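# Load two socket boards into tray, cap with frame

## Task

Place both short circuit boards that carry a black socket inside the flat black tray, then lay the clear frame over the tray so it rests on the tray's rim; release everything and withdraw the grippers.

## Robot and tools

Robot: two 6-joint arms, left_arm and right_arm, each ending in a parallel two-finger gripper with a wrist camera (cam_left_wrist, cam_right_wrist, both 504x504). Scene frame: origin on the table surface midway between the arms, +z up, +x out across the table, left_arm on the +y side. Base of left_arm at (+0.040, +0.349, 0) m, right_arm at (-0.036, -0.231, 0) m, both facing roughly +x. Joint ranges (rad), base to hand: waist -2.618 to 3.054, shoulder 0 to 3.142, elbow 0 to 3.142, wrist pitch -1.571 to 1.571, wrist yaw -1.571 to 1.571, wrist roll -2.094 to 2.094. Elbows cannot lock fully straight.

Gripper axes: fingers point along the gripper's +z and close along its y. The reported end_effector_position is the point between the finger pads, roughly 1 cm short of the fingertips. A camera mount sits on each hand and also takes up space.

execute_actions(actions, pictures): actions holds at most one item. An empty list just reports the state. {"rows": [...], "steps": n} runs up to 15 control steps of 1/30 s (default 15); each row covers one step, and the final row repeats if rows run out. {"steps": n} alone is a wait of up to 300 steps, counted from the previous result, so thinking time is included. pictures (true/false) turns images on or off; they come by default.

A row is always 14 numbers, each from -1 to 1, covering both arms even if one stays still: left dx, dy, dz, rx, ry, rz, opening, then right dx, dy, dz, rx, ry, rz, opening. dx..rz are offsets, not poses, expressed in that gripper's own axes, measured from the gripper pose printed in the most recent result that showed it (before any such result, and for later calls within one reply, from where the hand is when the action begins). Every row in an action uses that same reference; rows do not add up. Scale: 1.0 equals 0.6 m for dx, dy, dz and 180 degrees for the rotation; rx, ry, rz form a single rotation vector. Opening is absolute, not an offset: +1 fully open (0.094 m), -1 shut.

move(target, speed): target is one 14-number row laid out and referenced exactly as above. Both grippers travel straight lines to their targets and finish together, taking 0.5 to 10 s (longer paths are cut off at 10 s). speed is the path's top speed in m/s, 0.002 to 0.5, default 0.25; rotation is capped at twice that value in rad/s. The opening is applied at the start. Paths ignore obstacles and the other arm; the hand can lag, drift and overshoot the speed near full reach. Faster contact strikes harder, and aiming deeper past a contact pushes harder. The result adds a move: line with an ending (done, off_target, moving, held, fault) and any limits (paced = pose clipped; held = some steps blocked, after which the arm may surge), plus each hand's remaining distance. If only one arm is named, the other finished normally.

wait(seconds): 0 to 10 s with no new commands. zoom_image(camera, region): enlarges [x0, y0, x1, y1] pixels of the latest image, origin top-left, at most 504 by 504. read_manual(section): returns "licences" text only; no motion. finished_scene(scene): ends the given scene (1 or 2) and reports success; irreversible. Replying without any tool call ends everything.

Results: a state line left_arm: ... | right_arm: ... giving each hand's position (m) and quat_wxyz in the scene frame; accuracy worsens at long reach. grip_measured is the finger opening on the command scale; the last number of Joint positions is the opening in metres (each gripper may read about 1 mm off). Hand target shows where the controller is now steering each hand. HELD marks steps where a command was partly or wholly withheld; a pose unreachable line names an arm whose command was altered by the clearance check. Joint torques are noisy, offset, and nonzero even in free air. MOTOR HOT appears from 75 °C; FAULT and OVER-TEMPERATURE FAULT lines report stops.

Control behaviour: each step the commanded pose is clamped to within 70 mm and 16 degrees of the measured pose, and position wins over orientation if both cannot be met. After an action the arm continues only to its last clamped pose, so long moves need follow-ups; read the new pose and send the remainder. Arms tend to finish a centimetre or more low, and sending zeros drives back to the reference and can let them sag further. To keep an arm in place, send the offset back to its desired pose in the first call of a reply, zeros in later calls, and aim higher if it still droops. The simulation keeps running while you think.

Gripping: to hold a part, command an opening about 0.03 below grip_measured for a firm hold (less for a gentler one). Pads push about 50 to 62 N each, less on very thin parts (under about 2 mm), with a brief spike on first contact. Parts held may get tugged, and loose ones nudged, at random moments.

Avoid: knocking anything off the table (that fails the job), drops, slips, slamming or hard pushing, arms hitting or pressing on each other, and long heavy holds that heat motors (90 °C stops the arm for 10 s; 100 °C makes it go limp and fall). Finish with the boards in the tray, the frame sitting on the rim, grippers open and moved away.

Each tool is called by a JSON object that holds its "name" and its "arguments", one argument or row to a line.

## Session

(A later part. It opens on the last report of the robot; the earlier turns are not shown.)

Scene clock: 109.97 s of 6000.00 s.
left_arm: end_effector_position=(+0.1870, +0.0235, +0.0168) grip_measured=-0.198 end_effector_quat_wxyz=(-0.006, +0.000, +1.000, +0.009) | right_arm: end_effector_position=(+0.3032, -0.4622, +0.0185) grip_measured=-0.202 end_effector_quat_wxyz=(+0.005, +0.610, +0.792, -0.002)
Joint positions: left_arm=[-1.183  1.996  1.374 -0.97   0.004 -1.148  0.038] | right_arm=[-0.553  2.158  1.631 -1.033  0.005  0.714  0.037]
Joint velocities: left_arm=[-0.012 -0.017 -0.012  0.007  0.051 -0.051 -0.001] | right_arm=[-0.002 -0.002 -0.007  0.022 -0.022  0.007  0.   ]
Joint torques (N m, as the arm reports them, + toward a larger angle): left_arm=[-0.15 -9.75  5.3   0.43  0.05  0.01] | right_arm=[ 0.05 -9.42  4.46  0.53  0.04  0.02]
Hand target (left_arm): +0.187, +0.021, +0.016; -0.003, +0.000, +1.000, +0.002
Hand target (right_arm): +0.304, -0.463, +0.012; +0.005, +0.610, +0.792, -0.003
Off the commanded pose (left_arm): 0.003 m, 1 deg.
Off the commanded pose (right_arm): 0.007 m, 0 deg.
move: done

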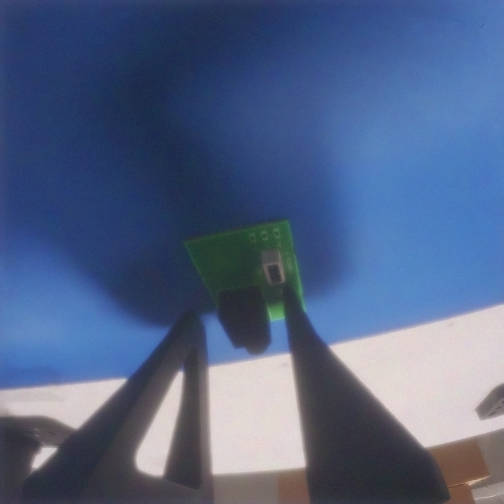

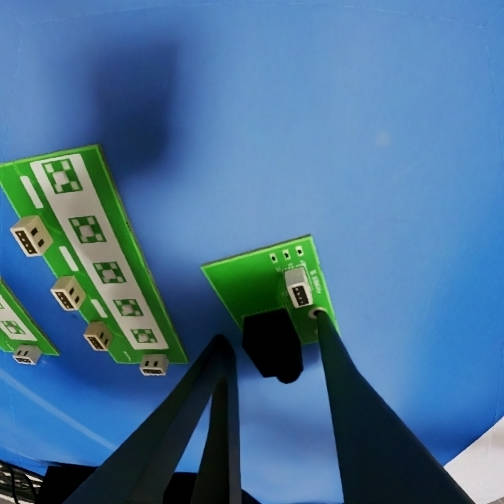

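{"name": "move", "arguments": {
  "target": [0,0,0,0,0,0,-0.73,0,0,0,0,0,0,-0.72]
}}

{"name": "move", "arguments": {
  "target": [0,0,-0.16,0,0,0,-0.73,0,-0.08,-0.12,0,0,0,-0.72]
}}

Scene clock: 114.13 s of 6000.00 s.
left_arm: end_effector_position=(+0.1875, +0.0222, +0.0167) grip_measured=-0.692 end_effector_quat_wxyz=(-0.005, +0.000, +1.000, +0.006) | right_arm: end_effector_position=(+0.3018, -0.4619, +0.0184) grip_measured=-0.682 end_effector_quat_wxyz=(+0.003, +0.610, +0.792, -0.004)
Joint positions: left_arm=[-1.183  1.996  1.374 -0.965  0.004 -1.148  0.014] | right_arm=[-0.553  2.158  1.631 -1.038  0.007  0.714  0.015]
Joint velocities: left_arm=[-0.002 -0.012 -0.007 -0.007 -0.007  0.007  0.   ] | right_arm=[-0.012  0.007 -0.002  0.037 -0.007  0.007 -0.   ]
Joint torques (N m, as the arm reports them, + toward a larger angle): left_arm=[ 0.06 -9.33  5.82  0.19  0.04 -0.01] | right_arm=[  0.02 -10.18   5.27   0.39   0.     0.02]
Hand target (left_arm): +0.187, +0.023, +0.017; -0.006, +0.000, +1.000, +0.009
Hand target (right_arm): +0.303, -0.462, +0.018; +0.006, +0.610, +0.792, -0.002
Off the commanded pose (left_arm): 0.001 m, 0 deg.
Off the commanded pose (right_arm): 0.001 m, 0 deg.
After step 90, 0.47 s passed at rest.
move: done

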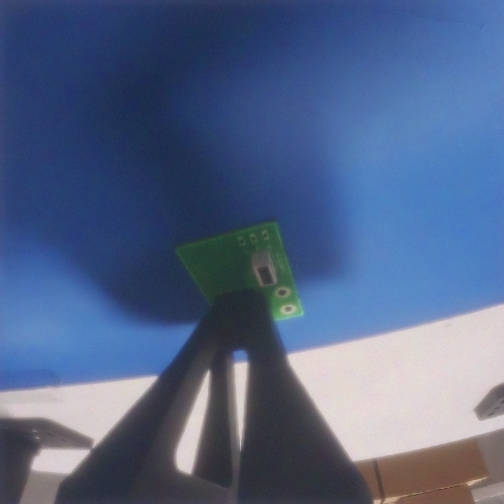

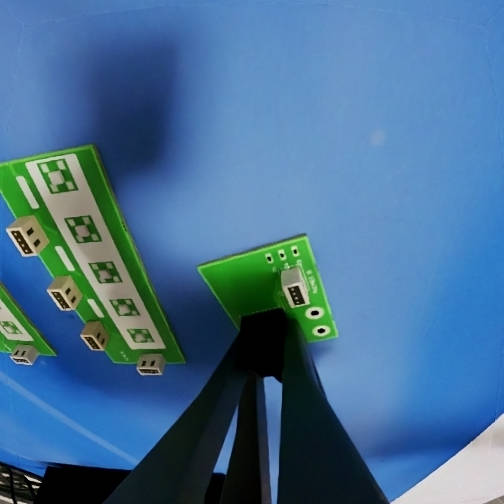

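Scene clock: 115.27 s of 6000.00 s.
left_arm: end_effector_position=(+0.1867, +0.0242, +0.1052) grip_measured=-0.692 end_effector_quat_wxyz=(-0.009, +0.000, +1.000, +0.014) | right_arm: end_effector_position=(+0.2561, -0.4738, +0.0849) grip_measured=-0.682 end_effector_quat_wxyz=(+0.001, +0.612, +0.791, -0.002)
Joint positions: left_arm=[-1.183  1.931  1.643 -1.316  0.004 -1.148  0.014] | right_arm=[-0.649  1.996  1.653 -1.226  0.004  0.624  0.015]
Joint velocities: left_arm=[ 0.017 -0.012 -0.002 -0.022  0.022  0.095  0.001] | right_arm=[ 0.002 -0.002 -0.002  0.037  0.022 -0.051 -0.001]
Joint torques (N m, as the arm reports them, + toward a larger angle): left_arm=[ 0.45 -9.94  8.05  0.15  0.03  0.05] | right_arm=[-0.04 -9.62  6.53  0.2   0.07 -0.04]
Hand target (left_arm): +0.189, +0.022, +0.113; -0.005, +0.000, +1.000, +0.007
Hand target (right_arm): +0.255, -0.475, +0.091; +0.003, +0.610, +0.792, -0.004
Off the commanded pose (left_arm): 0.008 m, 1 deg.
Off the commanded pose (right_arm): 0.006 m, 0 deg.
move: done

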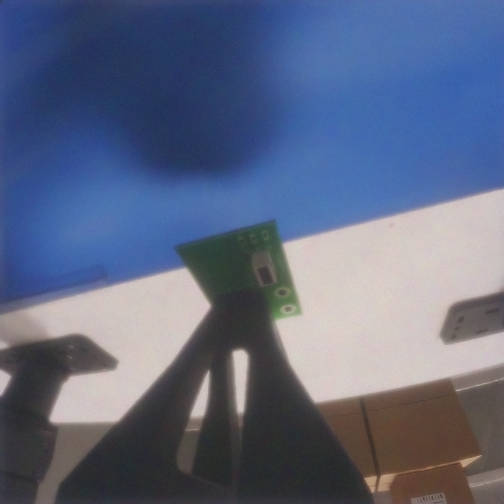

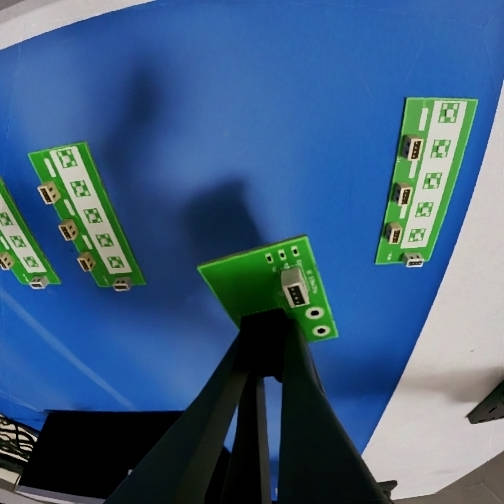

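{"name": "move", "arguments": {
  "target": [-0.08,0.8,0,0.009,-0.006,0,-0.73,0.843,0.097,0.03,0,0,-0.419,-0.72],
  "speed": 0.3
}}

{"name": "move", "arguments": {
  "target": [-0.2,0,0.06,0,-0.01,0,-0.73,0,0,0.05,0,0,0,-0.72]
}}

Scene clock: 124.33 s of 6000.00 s.
left_arm: end_effector_position=(+0.2249, +0.5013, +0.1087) grip_measured=-0.692 end_effector_quat_wxyz=(-0.025, -0.002, +1.000, -0.001) | right_arm: end_effector_position=(+0.1835, +0.0380, +0.0711) grip_measured=-0.681 end_effector_quat_wxyz=(+0.002, -0.001, +1.000, +0.015)
Joint positions: left_arm=[ 0.628  1.489  1.15  -1.274 -0.029  0.658  0.014] | right_arm=[ 0.92   1.857  1.407 -1.096 -0.016  0.873  0.015]
Joint velocities: left_arm=[-0.012  0.007 -0.012 -0.022 -0.051 -0.022  0.001] | right_arm=[-0.022  0.002 -0.007 -0.007 -0.022 -0.051 -0.   ]
Joint torques (N m, as the arm reports them, + toward a larger angle): left_arm=[ 0.75 -5.21  9.05  0.3   0.21  0.06] | right_arm=[-0.02 -7.47  6.94  0.23  0.09  0.04]
Hand target (left_arm): +0.232, +0.506, +0.116; -0.007, +0.000, +1.000, +0.001
Hand target (right_arm): +0.186, +0.038, +0.073; +0.004, +0.000, +1.000, +0.010
Off the commanded pose (left_arm): 0.014 m, 3 deg.
Off the commanded pose (right_arm): 0.010 m, 2 deg.
After step 90, 3.20 s passed at rest.
move: off_target (left_arm)

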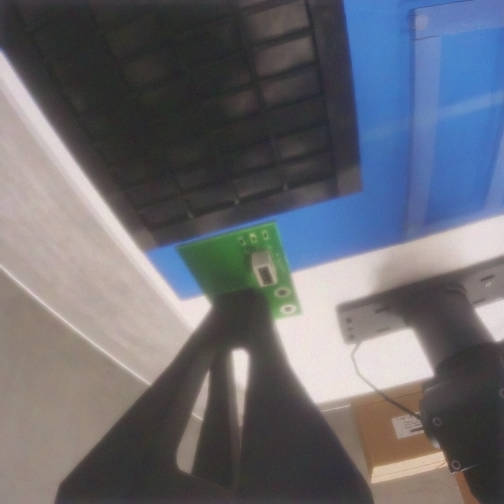

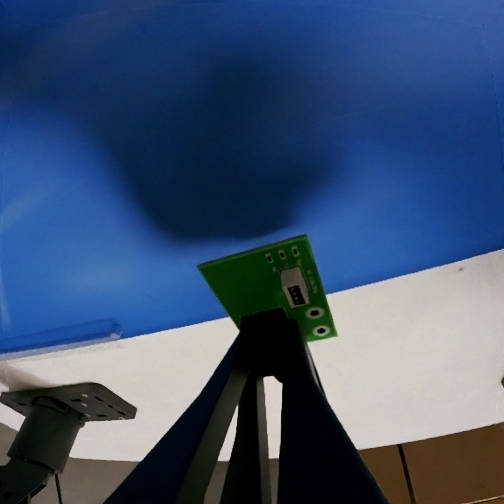

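Scene clock: 125.37 s of 6000.00 s.
left_arm: end_effector_position=(+0.3306, +0.5002, +0.0582) grip_measured=-0.692 end_effector_quat_wxyz=(-0.033, +0.001, +0.999, -0.005) | right_arm: end_effector_position=(+0.1836, +0.0384, +0.0458) grip_measured=-0.681 end_effector_quat_wxyz=(+0.002, -0.001, +1.000, +0.016)
Joint positions: left_arm=[ 0.431  1.876  1.378 -1.137 -0.02   0.467  0.014] | right_arm=[ 0.92   1.881  1.335 -0.997 -0.017  0.873  0.015]
Joint velocities: left_arm=[-0.007  0.002  0.012  0.037 -0.037 -0.095 -0.001] | right_arm=[-0.027  0.002  0.012 -0.037  0.007 -0.051  0.001]
Joint torques (N m, as the arm reports them, + toward a larger angle): left_arm=[-0.79 -9.38  8.57  0.3   0.13 -0.09] | right_arm=[ 0.19 -7.51  4.69  0.48  0.02  0.03]
Hand target (left_arm): +0.343, +0.502, +0.067; -0.009, -0.002, +1.000, -0.001
Hand target (right_arm): +0.183, +0.039, +0.041; +0.002, -0.001, +1.000, +0.015
Off the commanded pose (left_arm): 0.015 m, 3 deg.
Off the commanded pose (right_arm): 0.005 m, 0 deg.
move: off_target (left_arm)

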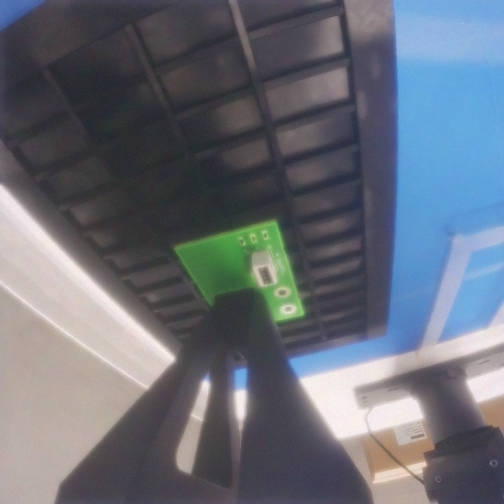

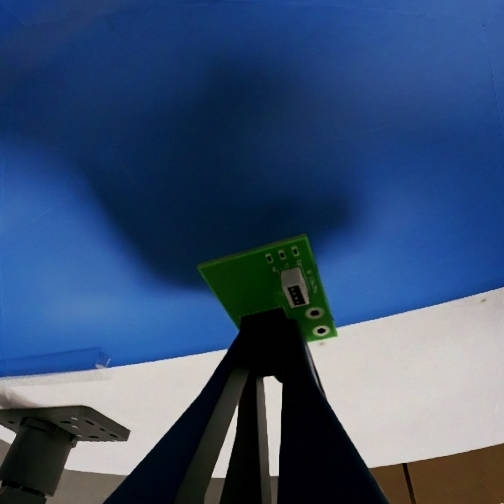

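{"name": "move", "arguments": {
  "target": [-0.07,0,0.035,0,-0.03,0,-0.73,0,0,0.053,0.008,0,0,-0.72],
  "speed": 0.06
}}

Scene clock: 128.97 s of 6000.00 s.
left_arm: end_effector_position=(+0.3598, +0.5021, +0.0301) grip_measured=-0.692 end_effector_quat_wxyz=(-0.005, +0.000, +1.000, -0.005) | right_arm: end_effector_position=(+0.1852, +0.0392, +0.0195) grip_measured=-0.681 end_effector_quat_wxyz=(-0.000, +0.001, +1.000, +0.010)
Joint positions: left_arm=[ 0.41   1.96   1.378 -1.003  0.004  0.446  0.014] | right_arm=[ 0.92   1.932  1.295 -0.918 -0.013  0.877  0.015]
Joint velocities: left_arm=[ 0.012 -0.007 -0.002  0.022 -0.037  0.066  0.   ] | right_arm=[-0.017 -0.007 -0.017  0.022 -0.037 -0.007 -0.001]
Joint torques (N m, as the arm reports them, + toward a larger angle): left_arm=[-0.86 -9.62  7.24  0.49  0.25 -0.1 ] | right_arm=[ 0.8  -7.64  4.31  0.45  0.14  0.07]
Hand target (left_arm): +0.371, +0.500, +0.035; +0.014, +0.001, +1.000, -0.006
Hand target (right_arm): +0.183, +0.039, +0.014; +0.002, -0.001, +1.000, +0.003
Off the commanded pose (left_arm): 0.012 m, 2 deg.
Off the commanded pose (right_arm): 0.006 m, 1 deg.
move: off_target (left_arm)

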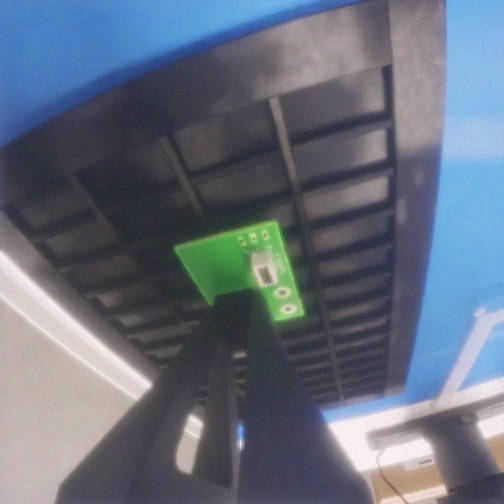

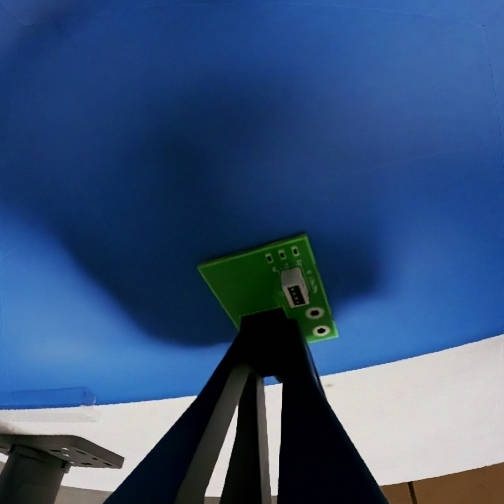

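{"name": "move", "arguments": {
  "target": [-0.015,0.04,0.012,0,0,0,-0.73,0,0,0,0,0,0,-0.2],
  "speed": 0.04
}}

{"name": "move", "arguments": {
  "target": [0,0,0,0,0,0,-0.73,0,0,-0.1,0,0,0,-0.2]
}}

Scene clock: 133.13 s of 6000.00 s.
left_arm: end_effector_position=(+0.3657, +0.5186, +0.0253) grip_measured=-0.692 end_effector_quat_wxyz=(-0.008, +0.000, +1.000, -0.007) | right_arm: end_effector_position=(+0.1852, +0.0395, +0.0195) grip_measured=-0.202 end_effector_quat_wxyz=(-0.000, +0.001, +1.000, +0.010)
Joint positions: left_arm=[ 0.444  2.017  1.44  -1.015  0.005  0.479  0.014] | right_arm=[ 0.92   1.932  1.295 -0.918 -0.014  0.878  0.037]
Joint velocities: left_arm=[-0.007  0.007 -0.012 -0.007 -0.051  0.051 -0.001] | right_arm=[ 0.002 -0.012 -0.002 -0.007 -0.007  0.037 -0.   ]
Joint torques (N m, as the arm reports them, + toward a larger angle): left_arm=[ 1.06 -8.12  7.58  0.35  0.01  0.07] | right_arm=[ 0.07 -8.38  5.09  0.36  0.03  0.02]
Hand target (left_arm): +0.368, +0.526, +0.022; -0.006, +0.000, +1.000, -0.005
Hand target (right_arm): +0.185, +0.039, +0.020; -0.000, +0.001, +1.000, +0.010
Off the commanded pose (left_arm): 0.008 m, 0 deg.
Off the commanded pose (right_arm): 0.000 m, 0 deg.
After step 90, 0.20 s passed at rest.
move: done

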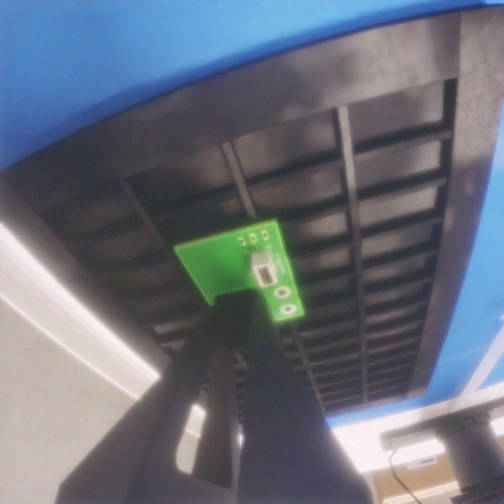

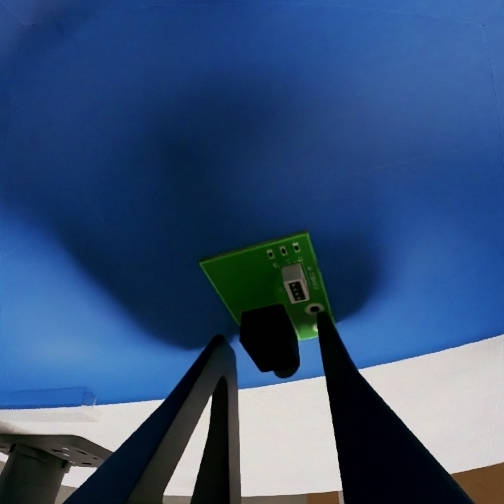

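Scene clock: 134.17 s of 6000.00 s.
left_arm: end_effector_position=(+0.3657, +0.5185, +0.0253) grip_measured=-0.692 end_effector_quat_wxyz=(-0.008, +0.000, +1.000, -0.007) | right_arm: end_effector_position=(+0.1852, +0.0396, +0.0738) grip_measured=-0.202 end_effector_quat_wxyz=(-0.001, +0.001, +1.000, +0.010)
Joint positions: left_arm=[ 0.444  2.017  1.44  -1.015  0.005  0.479  0.014] | right_arm=[ 0.92   1.874  1.44  -1.122 -0.015  0.878  0.037]
Joint velocities: left_arm=[-0.002  0.012 -0.017  0.051  0.022 -0.007 -0.   ] | right_arm=[ 0.012  0.017  0.002 -0.037  0.037 -0.081 -0.001]
Joint torques (N m, as the arm reports them, + toward a larger angle): left_arm=[-0.08 -9.79  5.93  0.27  0.08  0.04] | right_arm=[-0.2  -8.69  6.45  0.2   0.02  0.  ]
Hand target (left_arm): +0.366, +0.519, +0.025; -0.008, +0.000, +1.000, -0.007
Hand target (right_arm): +0.186, +0.038, +0.080; -0.000, +0.001, +1.000, +0.011
Off the commanded pose (left_arm): 0.000 m, 0 deg.
Off the commanded pose (right_arm): 0.006 m, 0 deg.
move: done

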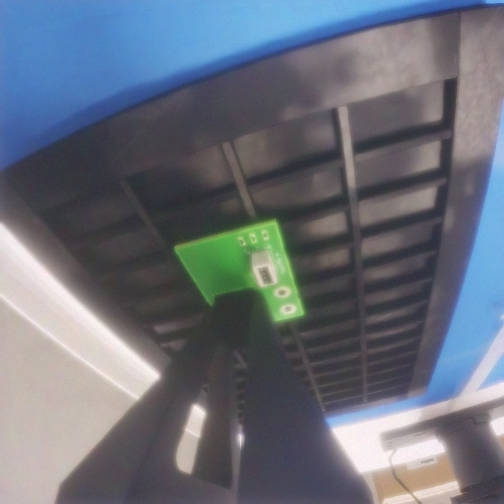

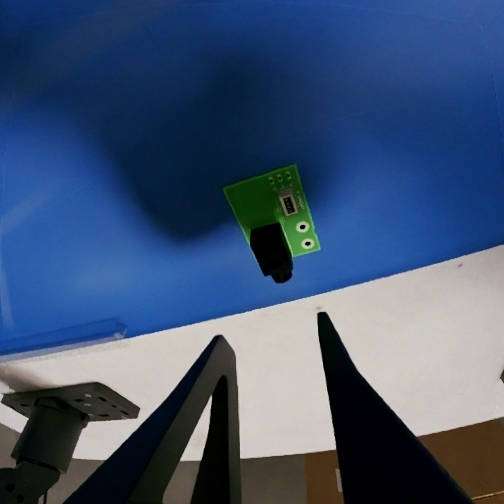

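Seems in contact. Release.

{"name": "move", "arguments": {
  "target": [0,0,0,0,0,0,-0.2,0,-0.5,-0.05,0,0,0,-0.2]
}}

{"name": "move", "arguments": {
  "target": [0,0,-0.07,0,0,0,-0.2,0,0,0,0,0,0,-0.2]
}}

{"name": "move", "arguments": {
  "target": [0.22,-0.1,-0.09,0,0,0,-0.2,0,0,0,0,0,0,-0.2]
}}

{"name": "move", "arguments": {
  "target": [0.07,-0.72,0.03,0,-0.01,0,-0.2,0,0,0,0,0,0,-0.2],
  "speed": 0.3
}}

Scene clock: 138.83 s of 6000.00 s.
left_arm: end_effector_position=(+0.3654, +0.5185, +0.0246) grip_measured=-0.202 end_effector_quat_wxyz=(-0.009, +0.000, +1.000, -0.007) | right_arm: end_effector_position=(+0.1847, -0.2648, +0.0940) grip_measured=-0.202 end_effector_quat_wxyz=(-0.007, +0.002, +1.000, -0.000)
Joint positions: left_arm=[ 0.444  2.018  1.44  -1.015  0.004  0.479  0.037] | right_arm=[-0.109  1.41   1.024 -1.199  0.002 -0.151  0.037]
Joint velocities: left_arm=[-0.022 -0.017  0.002  0.095  0.007 -0.037 -0.   ] | right_arm=[ 0.012 -0.002  0.007  0.051  0.022 -0.022  0.001]
Joint torques (N m, as the arm reports them, + toward a larger angle): left_arm=[-0.02 -9.77  5.99  0.27  0.03 -0.01] | right_arm=[-0.56 -4.99  6.61  0.18 -0.04 -0.01]
Hand target (left_arm): +0.366, +0.519, +0.025; -0.008, +0.000, +1.000, -0.007
Hand target (right_arm): +0.186, -0.266, +0.100; -0.001, +0.001, +1.000, +0.002
Off the commanded pose (left_arm): 0.001 m, 0 deg.
Off the commanded pose (right_arm): 0.005 m, 1 deg.
move: done

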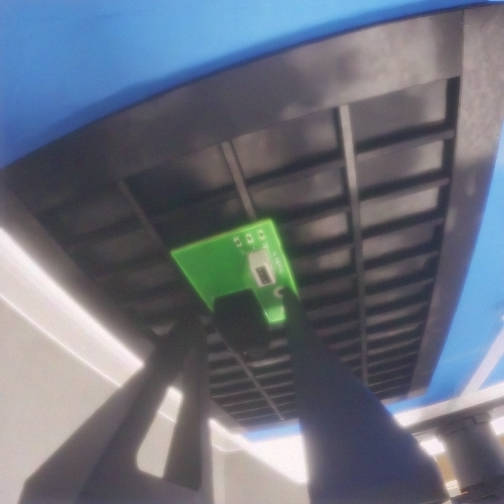

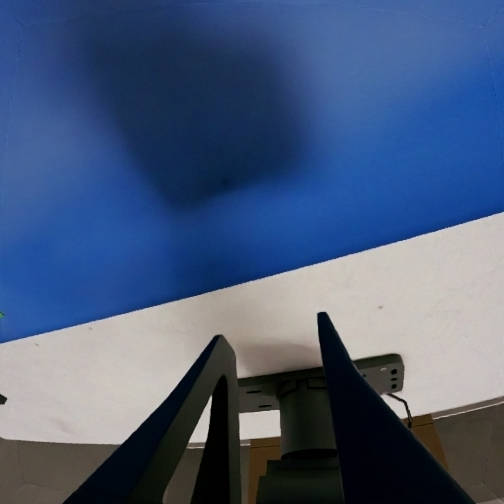

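Scene clock: 139.83 s of 6000.00 s.
left_arm: end_effector_position=(+0.3605, +0.5160, +0.0532) grip_measured=-0.202 end_effector_quat_wxyz=(-0.024, +0.000, +1.000, -0.015) | right_arm: end_effector_position=(+0.1847, -0.2648, +0.0940) grip_measured=-0.202 end_effector_quat_wxyz=(-0.007, +0.002, +1.000, -0.000)
Joint positions: left_arm=[ 0.444  2.     1.53  -1.158  0.004  0.479  0.037] | right_arm=[-0.109  1.41   1.024 -1.199  0.002 -0.151  0.037]
Joint velocities: left_arm=[ 0.017 -0.002  0.007 -0.051  0.037  0.022 -0.   ] | right_arm=[-0.012  0.002 -0.012 -0.007  0.051  0.007  0.   ]
Joint torques (N m, as the arm reports them, + toward a larger angle): left_arm=[ -0.09 -11.05   8.31   0.18   0.04  -0.01] | right_arm=[ 0.03 -4.4   5.4   0.31  0.03  0.02]
Hand target (left_arm): +0.366, +0.519, +0.067; -0.009, +0.000, +1.000, -0.007
Hand target (right_arm): +0.185, -0.265, +0.094; -0.007, +0.002, +1.000, -0.000
Off the commanded pose (left_arm): 0.015 m, 2 deg.
Off the commanded pose (right_arm): 0.000 m, 0 deg.
move: off_target (left_arm)

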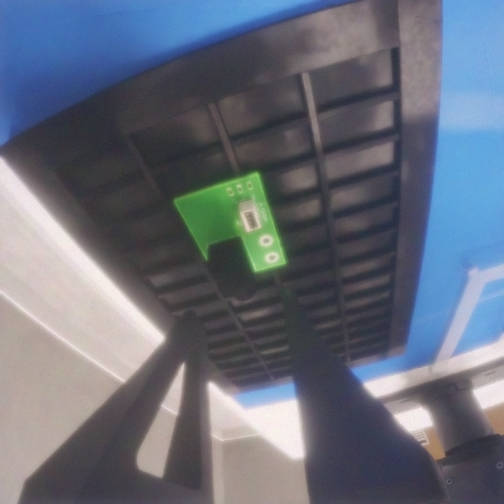

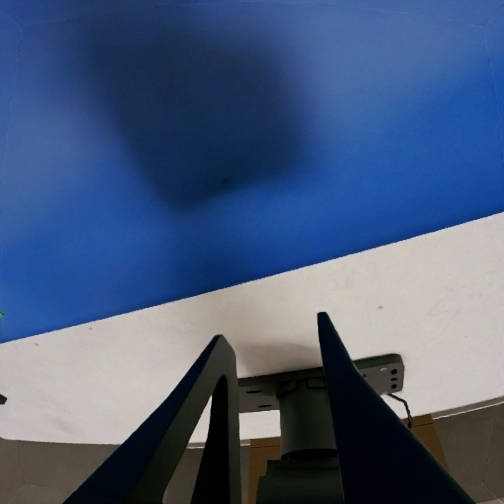

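Scene clock: 140.97 s of 6000.00 s.
left_arm: end_effector_position=(+0.2363, +0.4578, +0.1142) grip_measured=-0.202 end_effector_quat_wxyz=(-0.023, -0.000, +1.000, -0.015) | right_arm: end_effector_position=(+0.1847, -0.2648, +0.0940) grip_measured=-0.202 end_effector_quat_wxyz=(-0.007, +0.002, +1.000, -0.000)
Joint positions: left_arm=[ 0.469  1.442  1.13  -1.313  0.004  0.503  0.037] | right_arm=[-0.109  1.41   1.024 -1.199  0.002 -0.151  0.037]
Joint velocities: left_arm=[-0.007 -0.002 -0.007 -0.066 -0.095  0.095 -0.001] | right_arm=[ 0.002  0.002  0.002 -0.051  0.007 -0.081 -0.001]
Joint torques (N m, as the arm reports them, + toward a larger angle): left_arm=[ 0.91 -5.89  5.46  0.09  0.    0.11] | right_arm=[ 0.05 -4.36  5.39  0.31  0.03  0.02]
Hand target (left_arm): +0.231, +0.458, +0.116; -0.025, +0.000, +1.000, -0.015
Hand target (right_arm): +0.185, -0.265, +0.094; -0.007, +0.002, +1.000, -0.000
Off the commanded pose (left_arm): 0.005 m, 0 deg.
Off the commanded pose (right_arm): 0.000 m, 0 deg.
move: done

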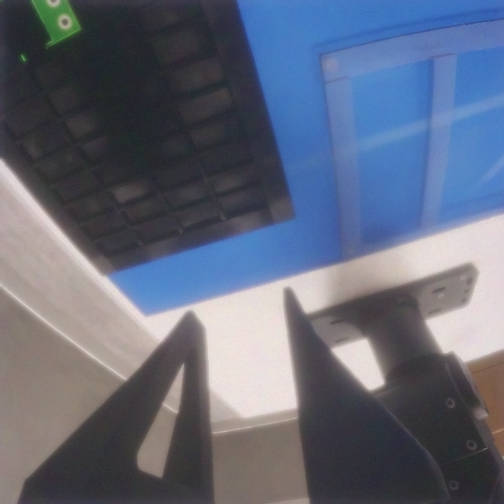

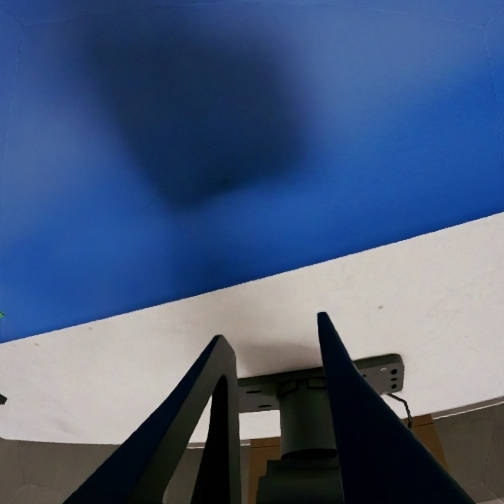

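Scene clock: 143.10 s of 6000.00 s.
left_arm: end_effector_position=(+0.1916, +0.0270, +0.1038) grip_measured=-0.202 end_effector_quat_wxyz=(-0.014, +0.004, +1.000, -0.009) | right_arm: end_effector_position=(+0.1847, -0.2648, +0.0940) grip_measured=-0.202 end_effector_quat_wxyz=(-0.007, +0.002, +1.000, -0.000)
Joint positions: left_arm=[-1.152  1.893  1.586 -1.259  0.033 -1.109  0.037] | right_arm=[-0.109  1.41   1.024 -1.199  0.002 -0.151  0.037]
Joint velocities: left_arm=[-0.007  0.022 -0.002 -0.007 -0.022 -0.037 -0.   ] | right_arm=[-0.012 -0.007 -0.002  0.022 -0.037  0.037 -0.   ]
Joint torques (N m, as the arm reports them, + toward a larger angle): left_arm=[-0.26 -9.58  9.11  0.22 -0.12 -0.12] | right_arm=[ 0.06 -4.36  5.39  0.31  0.03  0.02]
Hand target (left_arm): +0.196, +0.024, +0.113; -0.001, -0.001, +1.000, -0.016
Hand target (right_arm): +0.185, -0.265, +0.094; -0.007, +0.002, +1.000, -0.000
Off the commanded pose (left_arm): 0.008 m, 1 deg.
Off the commanded pose (right_arm): 0.000 m, 0 deg.
move: done

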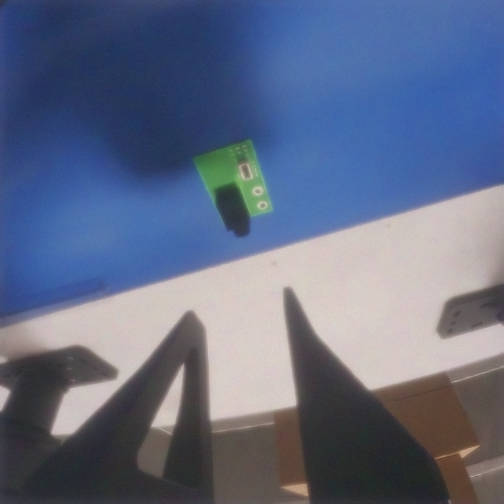

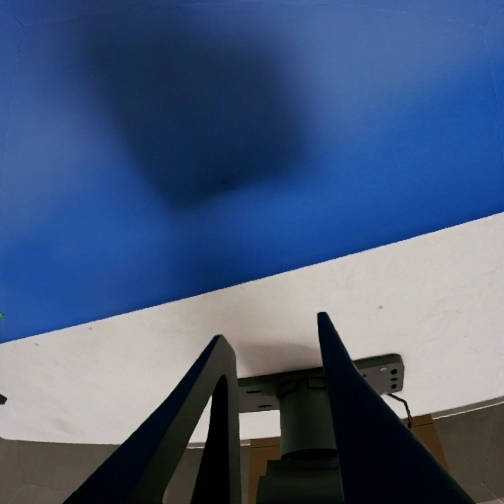

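{"name": "move", "arguments": {
  "target": [0.002,0.007,0.146,0,-0.009,0,-0.1,0,0,0,0,0,0,-0.2],
  "speed": 0.07
}}

Scene clock: 146.70 s of 6000.00 s.
left_arm: end_effector_position=(+0.1872, +0.0312, +0.0162) grip_measured=-0.102 end_effector_quat_wxyz=(-0.011, +0.004, +1.000, -0.007) | right_arm: end_effector_position=(+0.1847, -0.2648, +0.0940) grip_measured=-0.202 end_effector_quat_wxyz=(-0.007, +0.002, +1.000, -0.000)
Joint positions: left_arm=[-1.162  1.951  1.307 -0.924  0.026 -1.12   0.042] | right_arm=[-0.109  1.41   1.024 -1.199  0.002 -0.151  0.037]
Joint velocities: left_arm=[-0.007 -0.017  0.007  0.022  0.007 -0.051 -0.001] | right_arm=[-0.012 -0.007 -0.007 -0.007 -0.051 -0.022  0.   ]
Joint torques (N m, as the arm reports them, + toward a larger angle): left_arm=[-1.02 -9.41  5.31  0.49 -0.07 -0.07] | right_arm=[ 0.04 -4.35  5.38  0.32  0.03  0.03]
Hand target (left_arm): +0.187, +0.029, +0.016; -0.000, +0.004, +1.000, -0.009
Hand target (right_arm): +0.185, -0.265, +0.094; -0.007, +0.002, +1.000, -0.000
Off the commanded pose (left_arm): 0.002 m, 1 deg.
Off the commanded pose (right_arm): 0.000 m, 0 deg.
move: done

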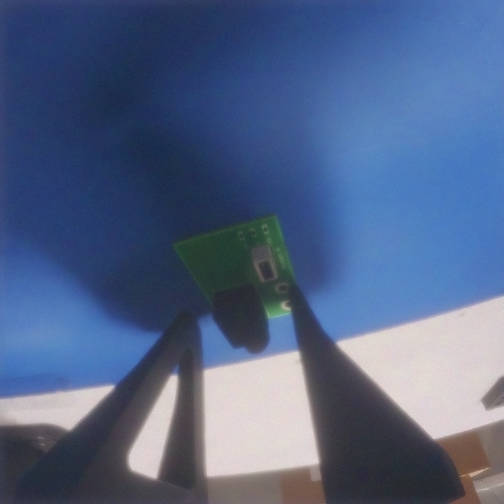

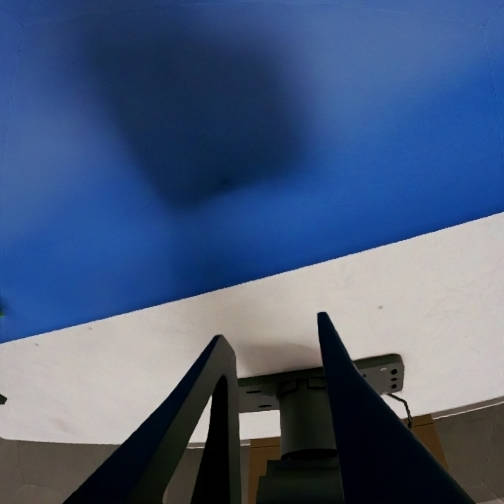

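{"name": "move", "arguments": {
  "target": [0,0,0,0,0,0,-0.73,0,0,0,0,0,0,-0.2]
}}

{"name": "move", "arguments": {
  "target": [0,0,-0.17,0,0,0,-0.73,0,0,0,0,0,0,-0.2]
}}

{"name": "move", "arguments": {
  "target": [-0.08,0.745,0,0,-0.01,0,-0.73,0,0,0,0,0,0,-0.2],
  "speed": 0.3
}}

{"name": "move", "arguments": {
  "target": [-0.17,0,0.06,0,-0.025,0,-0.73,0,0,0,0,0,0,-0.2]
}}

Scene clock: 151.60 s of 6000.00 s.
left_arm: end_effector_position=(+0.1875, +0.0309, +0.0162) grip_measured=-0.692 end_effector_quat_wxyz=(-0.011, +0.004, +1.000, -0.007) | right_arm: end_effector_position=(+0.1847, -0.2648, +0.0940) grip_measured=-0.202 end_effector_quat_wxyz=(-0.007, +0.002, +1.000, -0.000)
Joint positions: left_arm=[-1.162  1.951  1.307 -0.923  0.025 -1.12   0.014] | right_arm=[-0.109  1.41   1.024 -1.199  0.002 -0.151  0.037]
Joint velocities: left_arm=[ 0.002 -0.002  0.002 -0.037 -0.066  0.022  0.001] | right_arm=[ 0.002 -0.002  0.012  0.037  0.066  0.037  0.001]
Joint torques (N m, as the arm reports them, + toward a larger angle): left_arm=[-0.04 -8.99  5.9   0.32  0.04  0.04] | right_arm=[ 0.04 -4.37  5.41  0.32  0.02  0.01]
Hand target (left_arm): +0.187, +0.031, +0.016; -0.011, +0.004, +1.000, -0.007
Hand target (right_arm): +0.185, -0.265, +0.094; -0.007, +0.002, +1.000, -0.000
Off the commanded pose (left_arm): 0.000 m, 0 deg.
Off the commanded pose (right_arm): 0.000 m, 0 deg.
After step 90, 1.20 s passed at rest.
move: done

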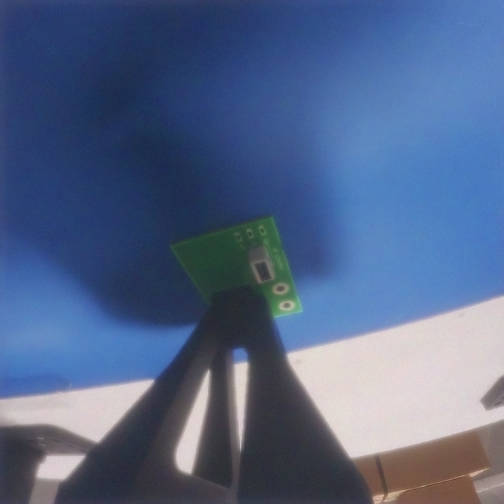

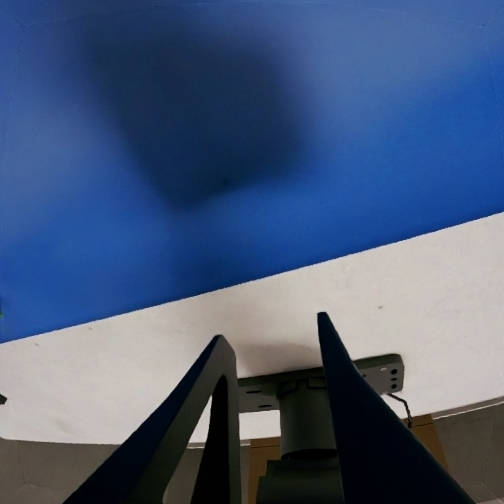

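Scene clock: 152.77 s of 6000.00 s.
left_arm: end_effector_position=(+0.1856, +0.0348, +0.1104) grip_measured=-0.692 end_effector_quat_wxyz=(-0.014, +0.004, +1.000, +0.001) | right_arm: end_effector_position=(+0.1847, -0.2648, +0.0940) grip_measured=-0.202 end_effector_quat_wxyz=(-0.007, +0.002, +1.000, -0.000)
Joint positions: left_arm=[-1.162  1.872  1.584 -1.297  0.025 -1.12   0.014] | right_arm=[-0.109  1.41   1.024 -1.199  0.002 -0.151  0.037]
Joint velocities: left_arm=[ 0.002 -0.007 -0.002  0.066 -0.022  0.022 -0.   ] | right_arm=[-0.002  0.002 -0.017  0.037  0.051 -0.022 -0.001]
Joint torques (N m, as the arm reports them, + toward a larger angle): left_arm=[ 0.76 -9.41  8.5   0.17  0.04  0.11] | right_arm=[ 0.03 -4.36  5.39  0.32  0.03  0.02]
Hand target (left_arm): +0.190, +0.033, +0.118; -0.010, +0.004, +1.000, -0.007
Hand target (right_arm): +0.185, -0.265, +0.094; -0.007, +0.002, +1.000, -0.000
Off the commanded pose (left_arm): 0.009 m, 1 deg.
Off the commanded pose (right_arm): 0.000 m, 0 deg.
move: done

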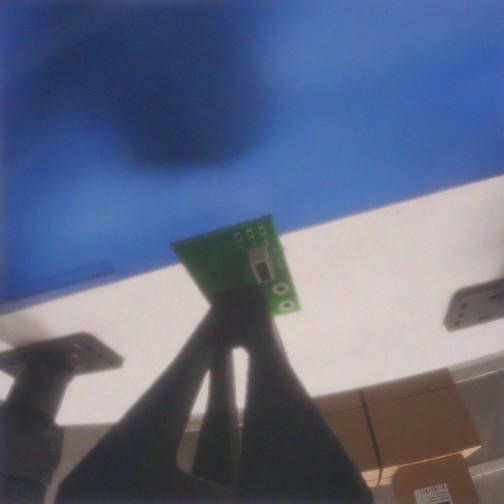

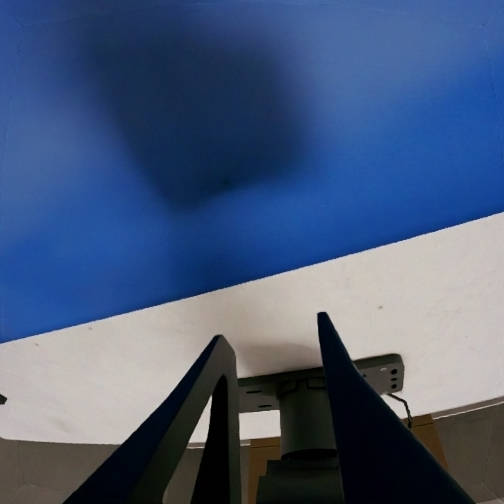

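Scene clock: 155.03 s of 6000.00 s.
left_arm: end_effector_position=(+0.2267, +0.4786, +0.1011) grip_measured=-0.692 end_effector_quat_wxyz=(-0.024, +0.003, +1.000, +0.001) | right_arm: end_effector_position=(+0.1847, -0.2648, +0.0940) grip_measured=-0.202 end_effector_quat_wxyz=(-0.007, +0.002, +1.000, -0.000)
Joint positions: left_arm=[ 0.545  1.444  1.079 -1.246 -0.028  0.585  0.014] | right_arm=[-0.109  1.41   1.024 -1.199  0.002 -0.151  0.037]
Joint velocities: left_arm=[-0.007  0.037 -0.017 -0.007  0.037  0.051  0.   ] | right_arm=[ 0.007 -0.017 -0.012 -0.022  0.022  0.007 -0.002]
Joint torques (N m, as the arm reports them, + toward a larger angle): left_arm=[ 0.86 -4.7   9.    0.29  0.17  0.12] | right_arm=[ 0.05 -4.37  5.41  0.31  0.03  0.02]
Hand target (left_arm): +0.235, +0.483, +0.108; -0.006, +0.004, +1.000, +0.002
Hand target (right_arm): +0.185, -0.265, +0.094; -0.007, +0.002, +1.000, -0.000
Off the commanded pose (left_arm): 0.014 m, 3 deg.
Off the commanded pose (right_arm): 0.000 m, 0 deg.
move: off_target (left_arm)

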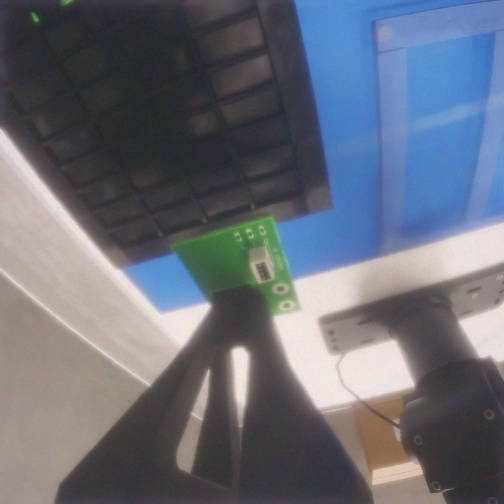

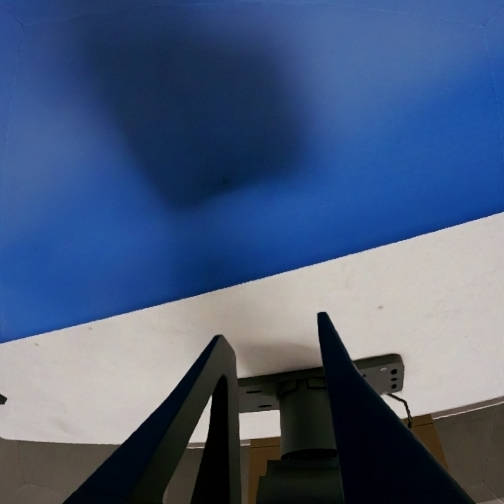

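Scene clock: 156.00 s of 6000.00 s.
left_arm: end_effector_position=(+0.3121, +0.4768, +0.0521) grip_measured=-0.692 end_effector_quat_wxyz=(-0.011, +0.005, +1.000, -0.003) | right_arm: end_effector_position=(+0.1847, -0.2648, +0.0940) grip_measured=-0.202 end_effector_quat_wxyz=(-0.007, +0.002, +1.000, -0.000)
Joint positions: left_arm=[ 0.398  1.746  1.191 -1.038 -0.004  0.442  0.014] | right_arm=[-0.109  1.41   1.024 -1.199  0.002 -0.151  0.037]
Joint velocities: left_arm=[-0.012 -0.012 -0.012 -0.037 -0.007  0.007  0.001] | right_arm=[-0.002 -0.007 -0.002  0.081 -0.007 -0.022  0.001]
Joint torques (N m, as the arm reports them, + toward a larger angle): left_arm=[-0.86 -7.63  8.96  0.43  0.16 -0.06] | right_arm=[ 0.05 -4.38  5.38  0.31  0.02  0.02]
Hand target (left_arm): +0.327, +0.478, +0.061; +0.015, +0.003, +1.000, +0.001
Hand target (right_arm): +0.185, -0.265, +0.094; -0.007, +0.002, +1.000, -0.000
Off the commanded pose (left_arm): 0.017 m, 3 deg.
Off the commanded pose (right_arm): 0.000 m, 0 deg.
move: off_target (left_arm)

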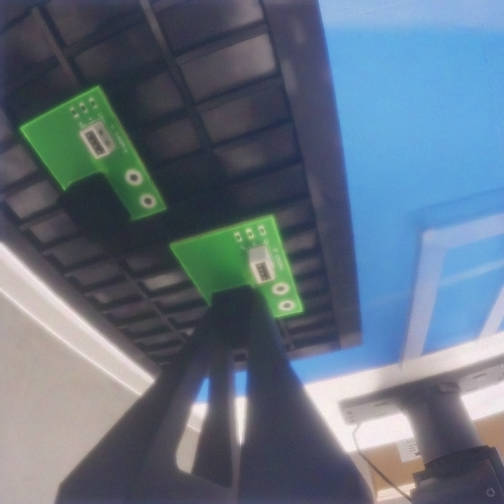

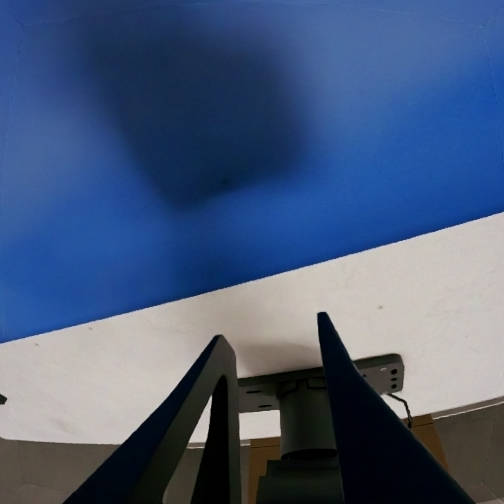

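{"name": "move", "arguments": {
  "target": [0,0.018,0.047,0,0,0,-0.73,0,0,0,0,0,0,-0.2],
  "speed": 0.04
}}

Scene clock: 179.83 s of 6000.00 s.
left_arm: end_effector_position=(+0.3106, +0.4828, +0.0249) grip_measured=-0.692 end_effector_quat_wxyz=(-0.018, +0.004, +1.000, -0.006) | right_arm: end_effector_position=(+0.1847, -0.2648, +0.0940) grip_measured=-0.202 end_effector_quat_wxyz=(-0.007, +0.002, +1.000, -0.000)
Joint positions: left_arm=[ 0.418  1.802  1.144 -0.95  -0.004  0.461  0.014] | right_arm=[-0.109  1.41   1.024 -1.199  0.002 -0.151  0.037]
Joint velocities: left_arm=[ 0.002  0.007  0.002 -0.007 -0.007 -0.037  0.001] | right_arm=[ 0.002  0.002 -0.007  0.037  0.051  0.007 -0.001]
Joint torques (N m, as the arm reports them, + toward a larger angle): left_arm=[ 0.77 -8.04  5.05  0.44  0.04  0.14] | right_arm=[ 0.03 -4.37  5.37  0.31  0.02  0.02]
Hand target (left_arm): +0.312, +0.487, +0.024; -0.011, +0.005, +1.000, -0.003
Hand target (right_arm): +0.185, -0.265, +0.094; -0.007, +0.002, +1.000, -0.000
Off the commanded pose (left_arm): 0.005 m, 1 deg.
Off the commanded pose (right_arm): 0.000 m, 0 deg.
After step 90, 19.77 s passed at rest.
move: done

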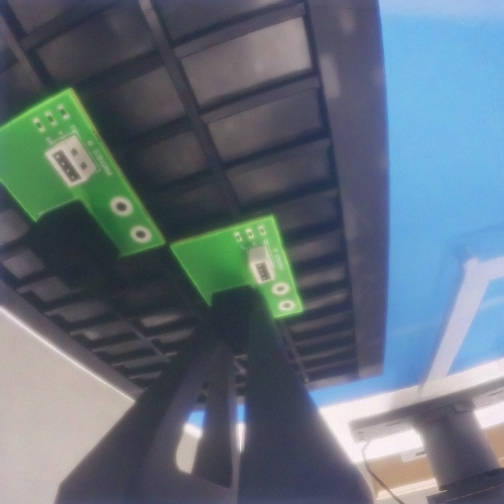

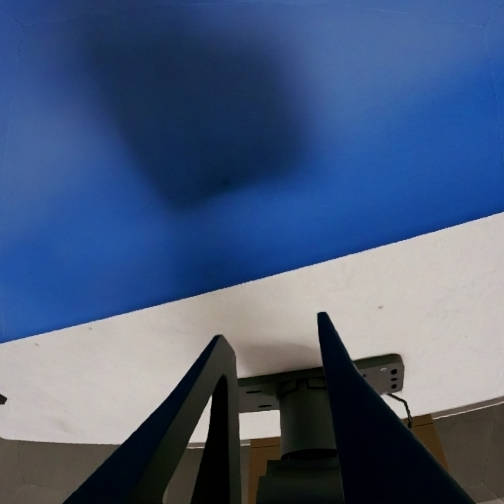

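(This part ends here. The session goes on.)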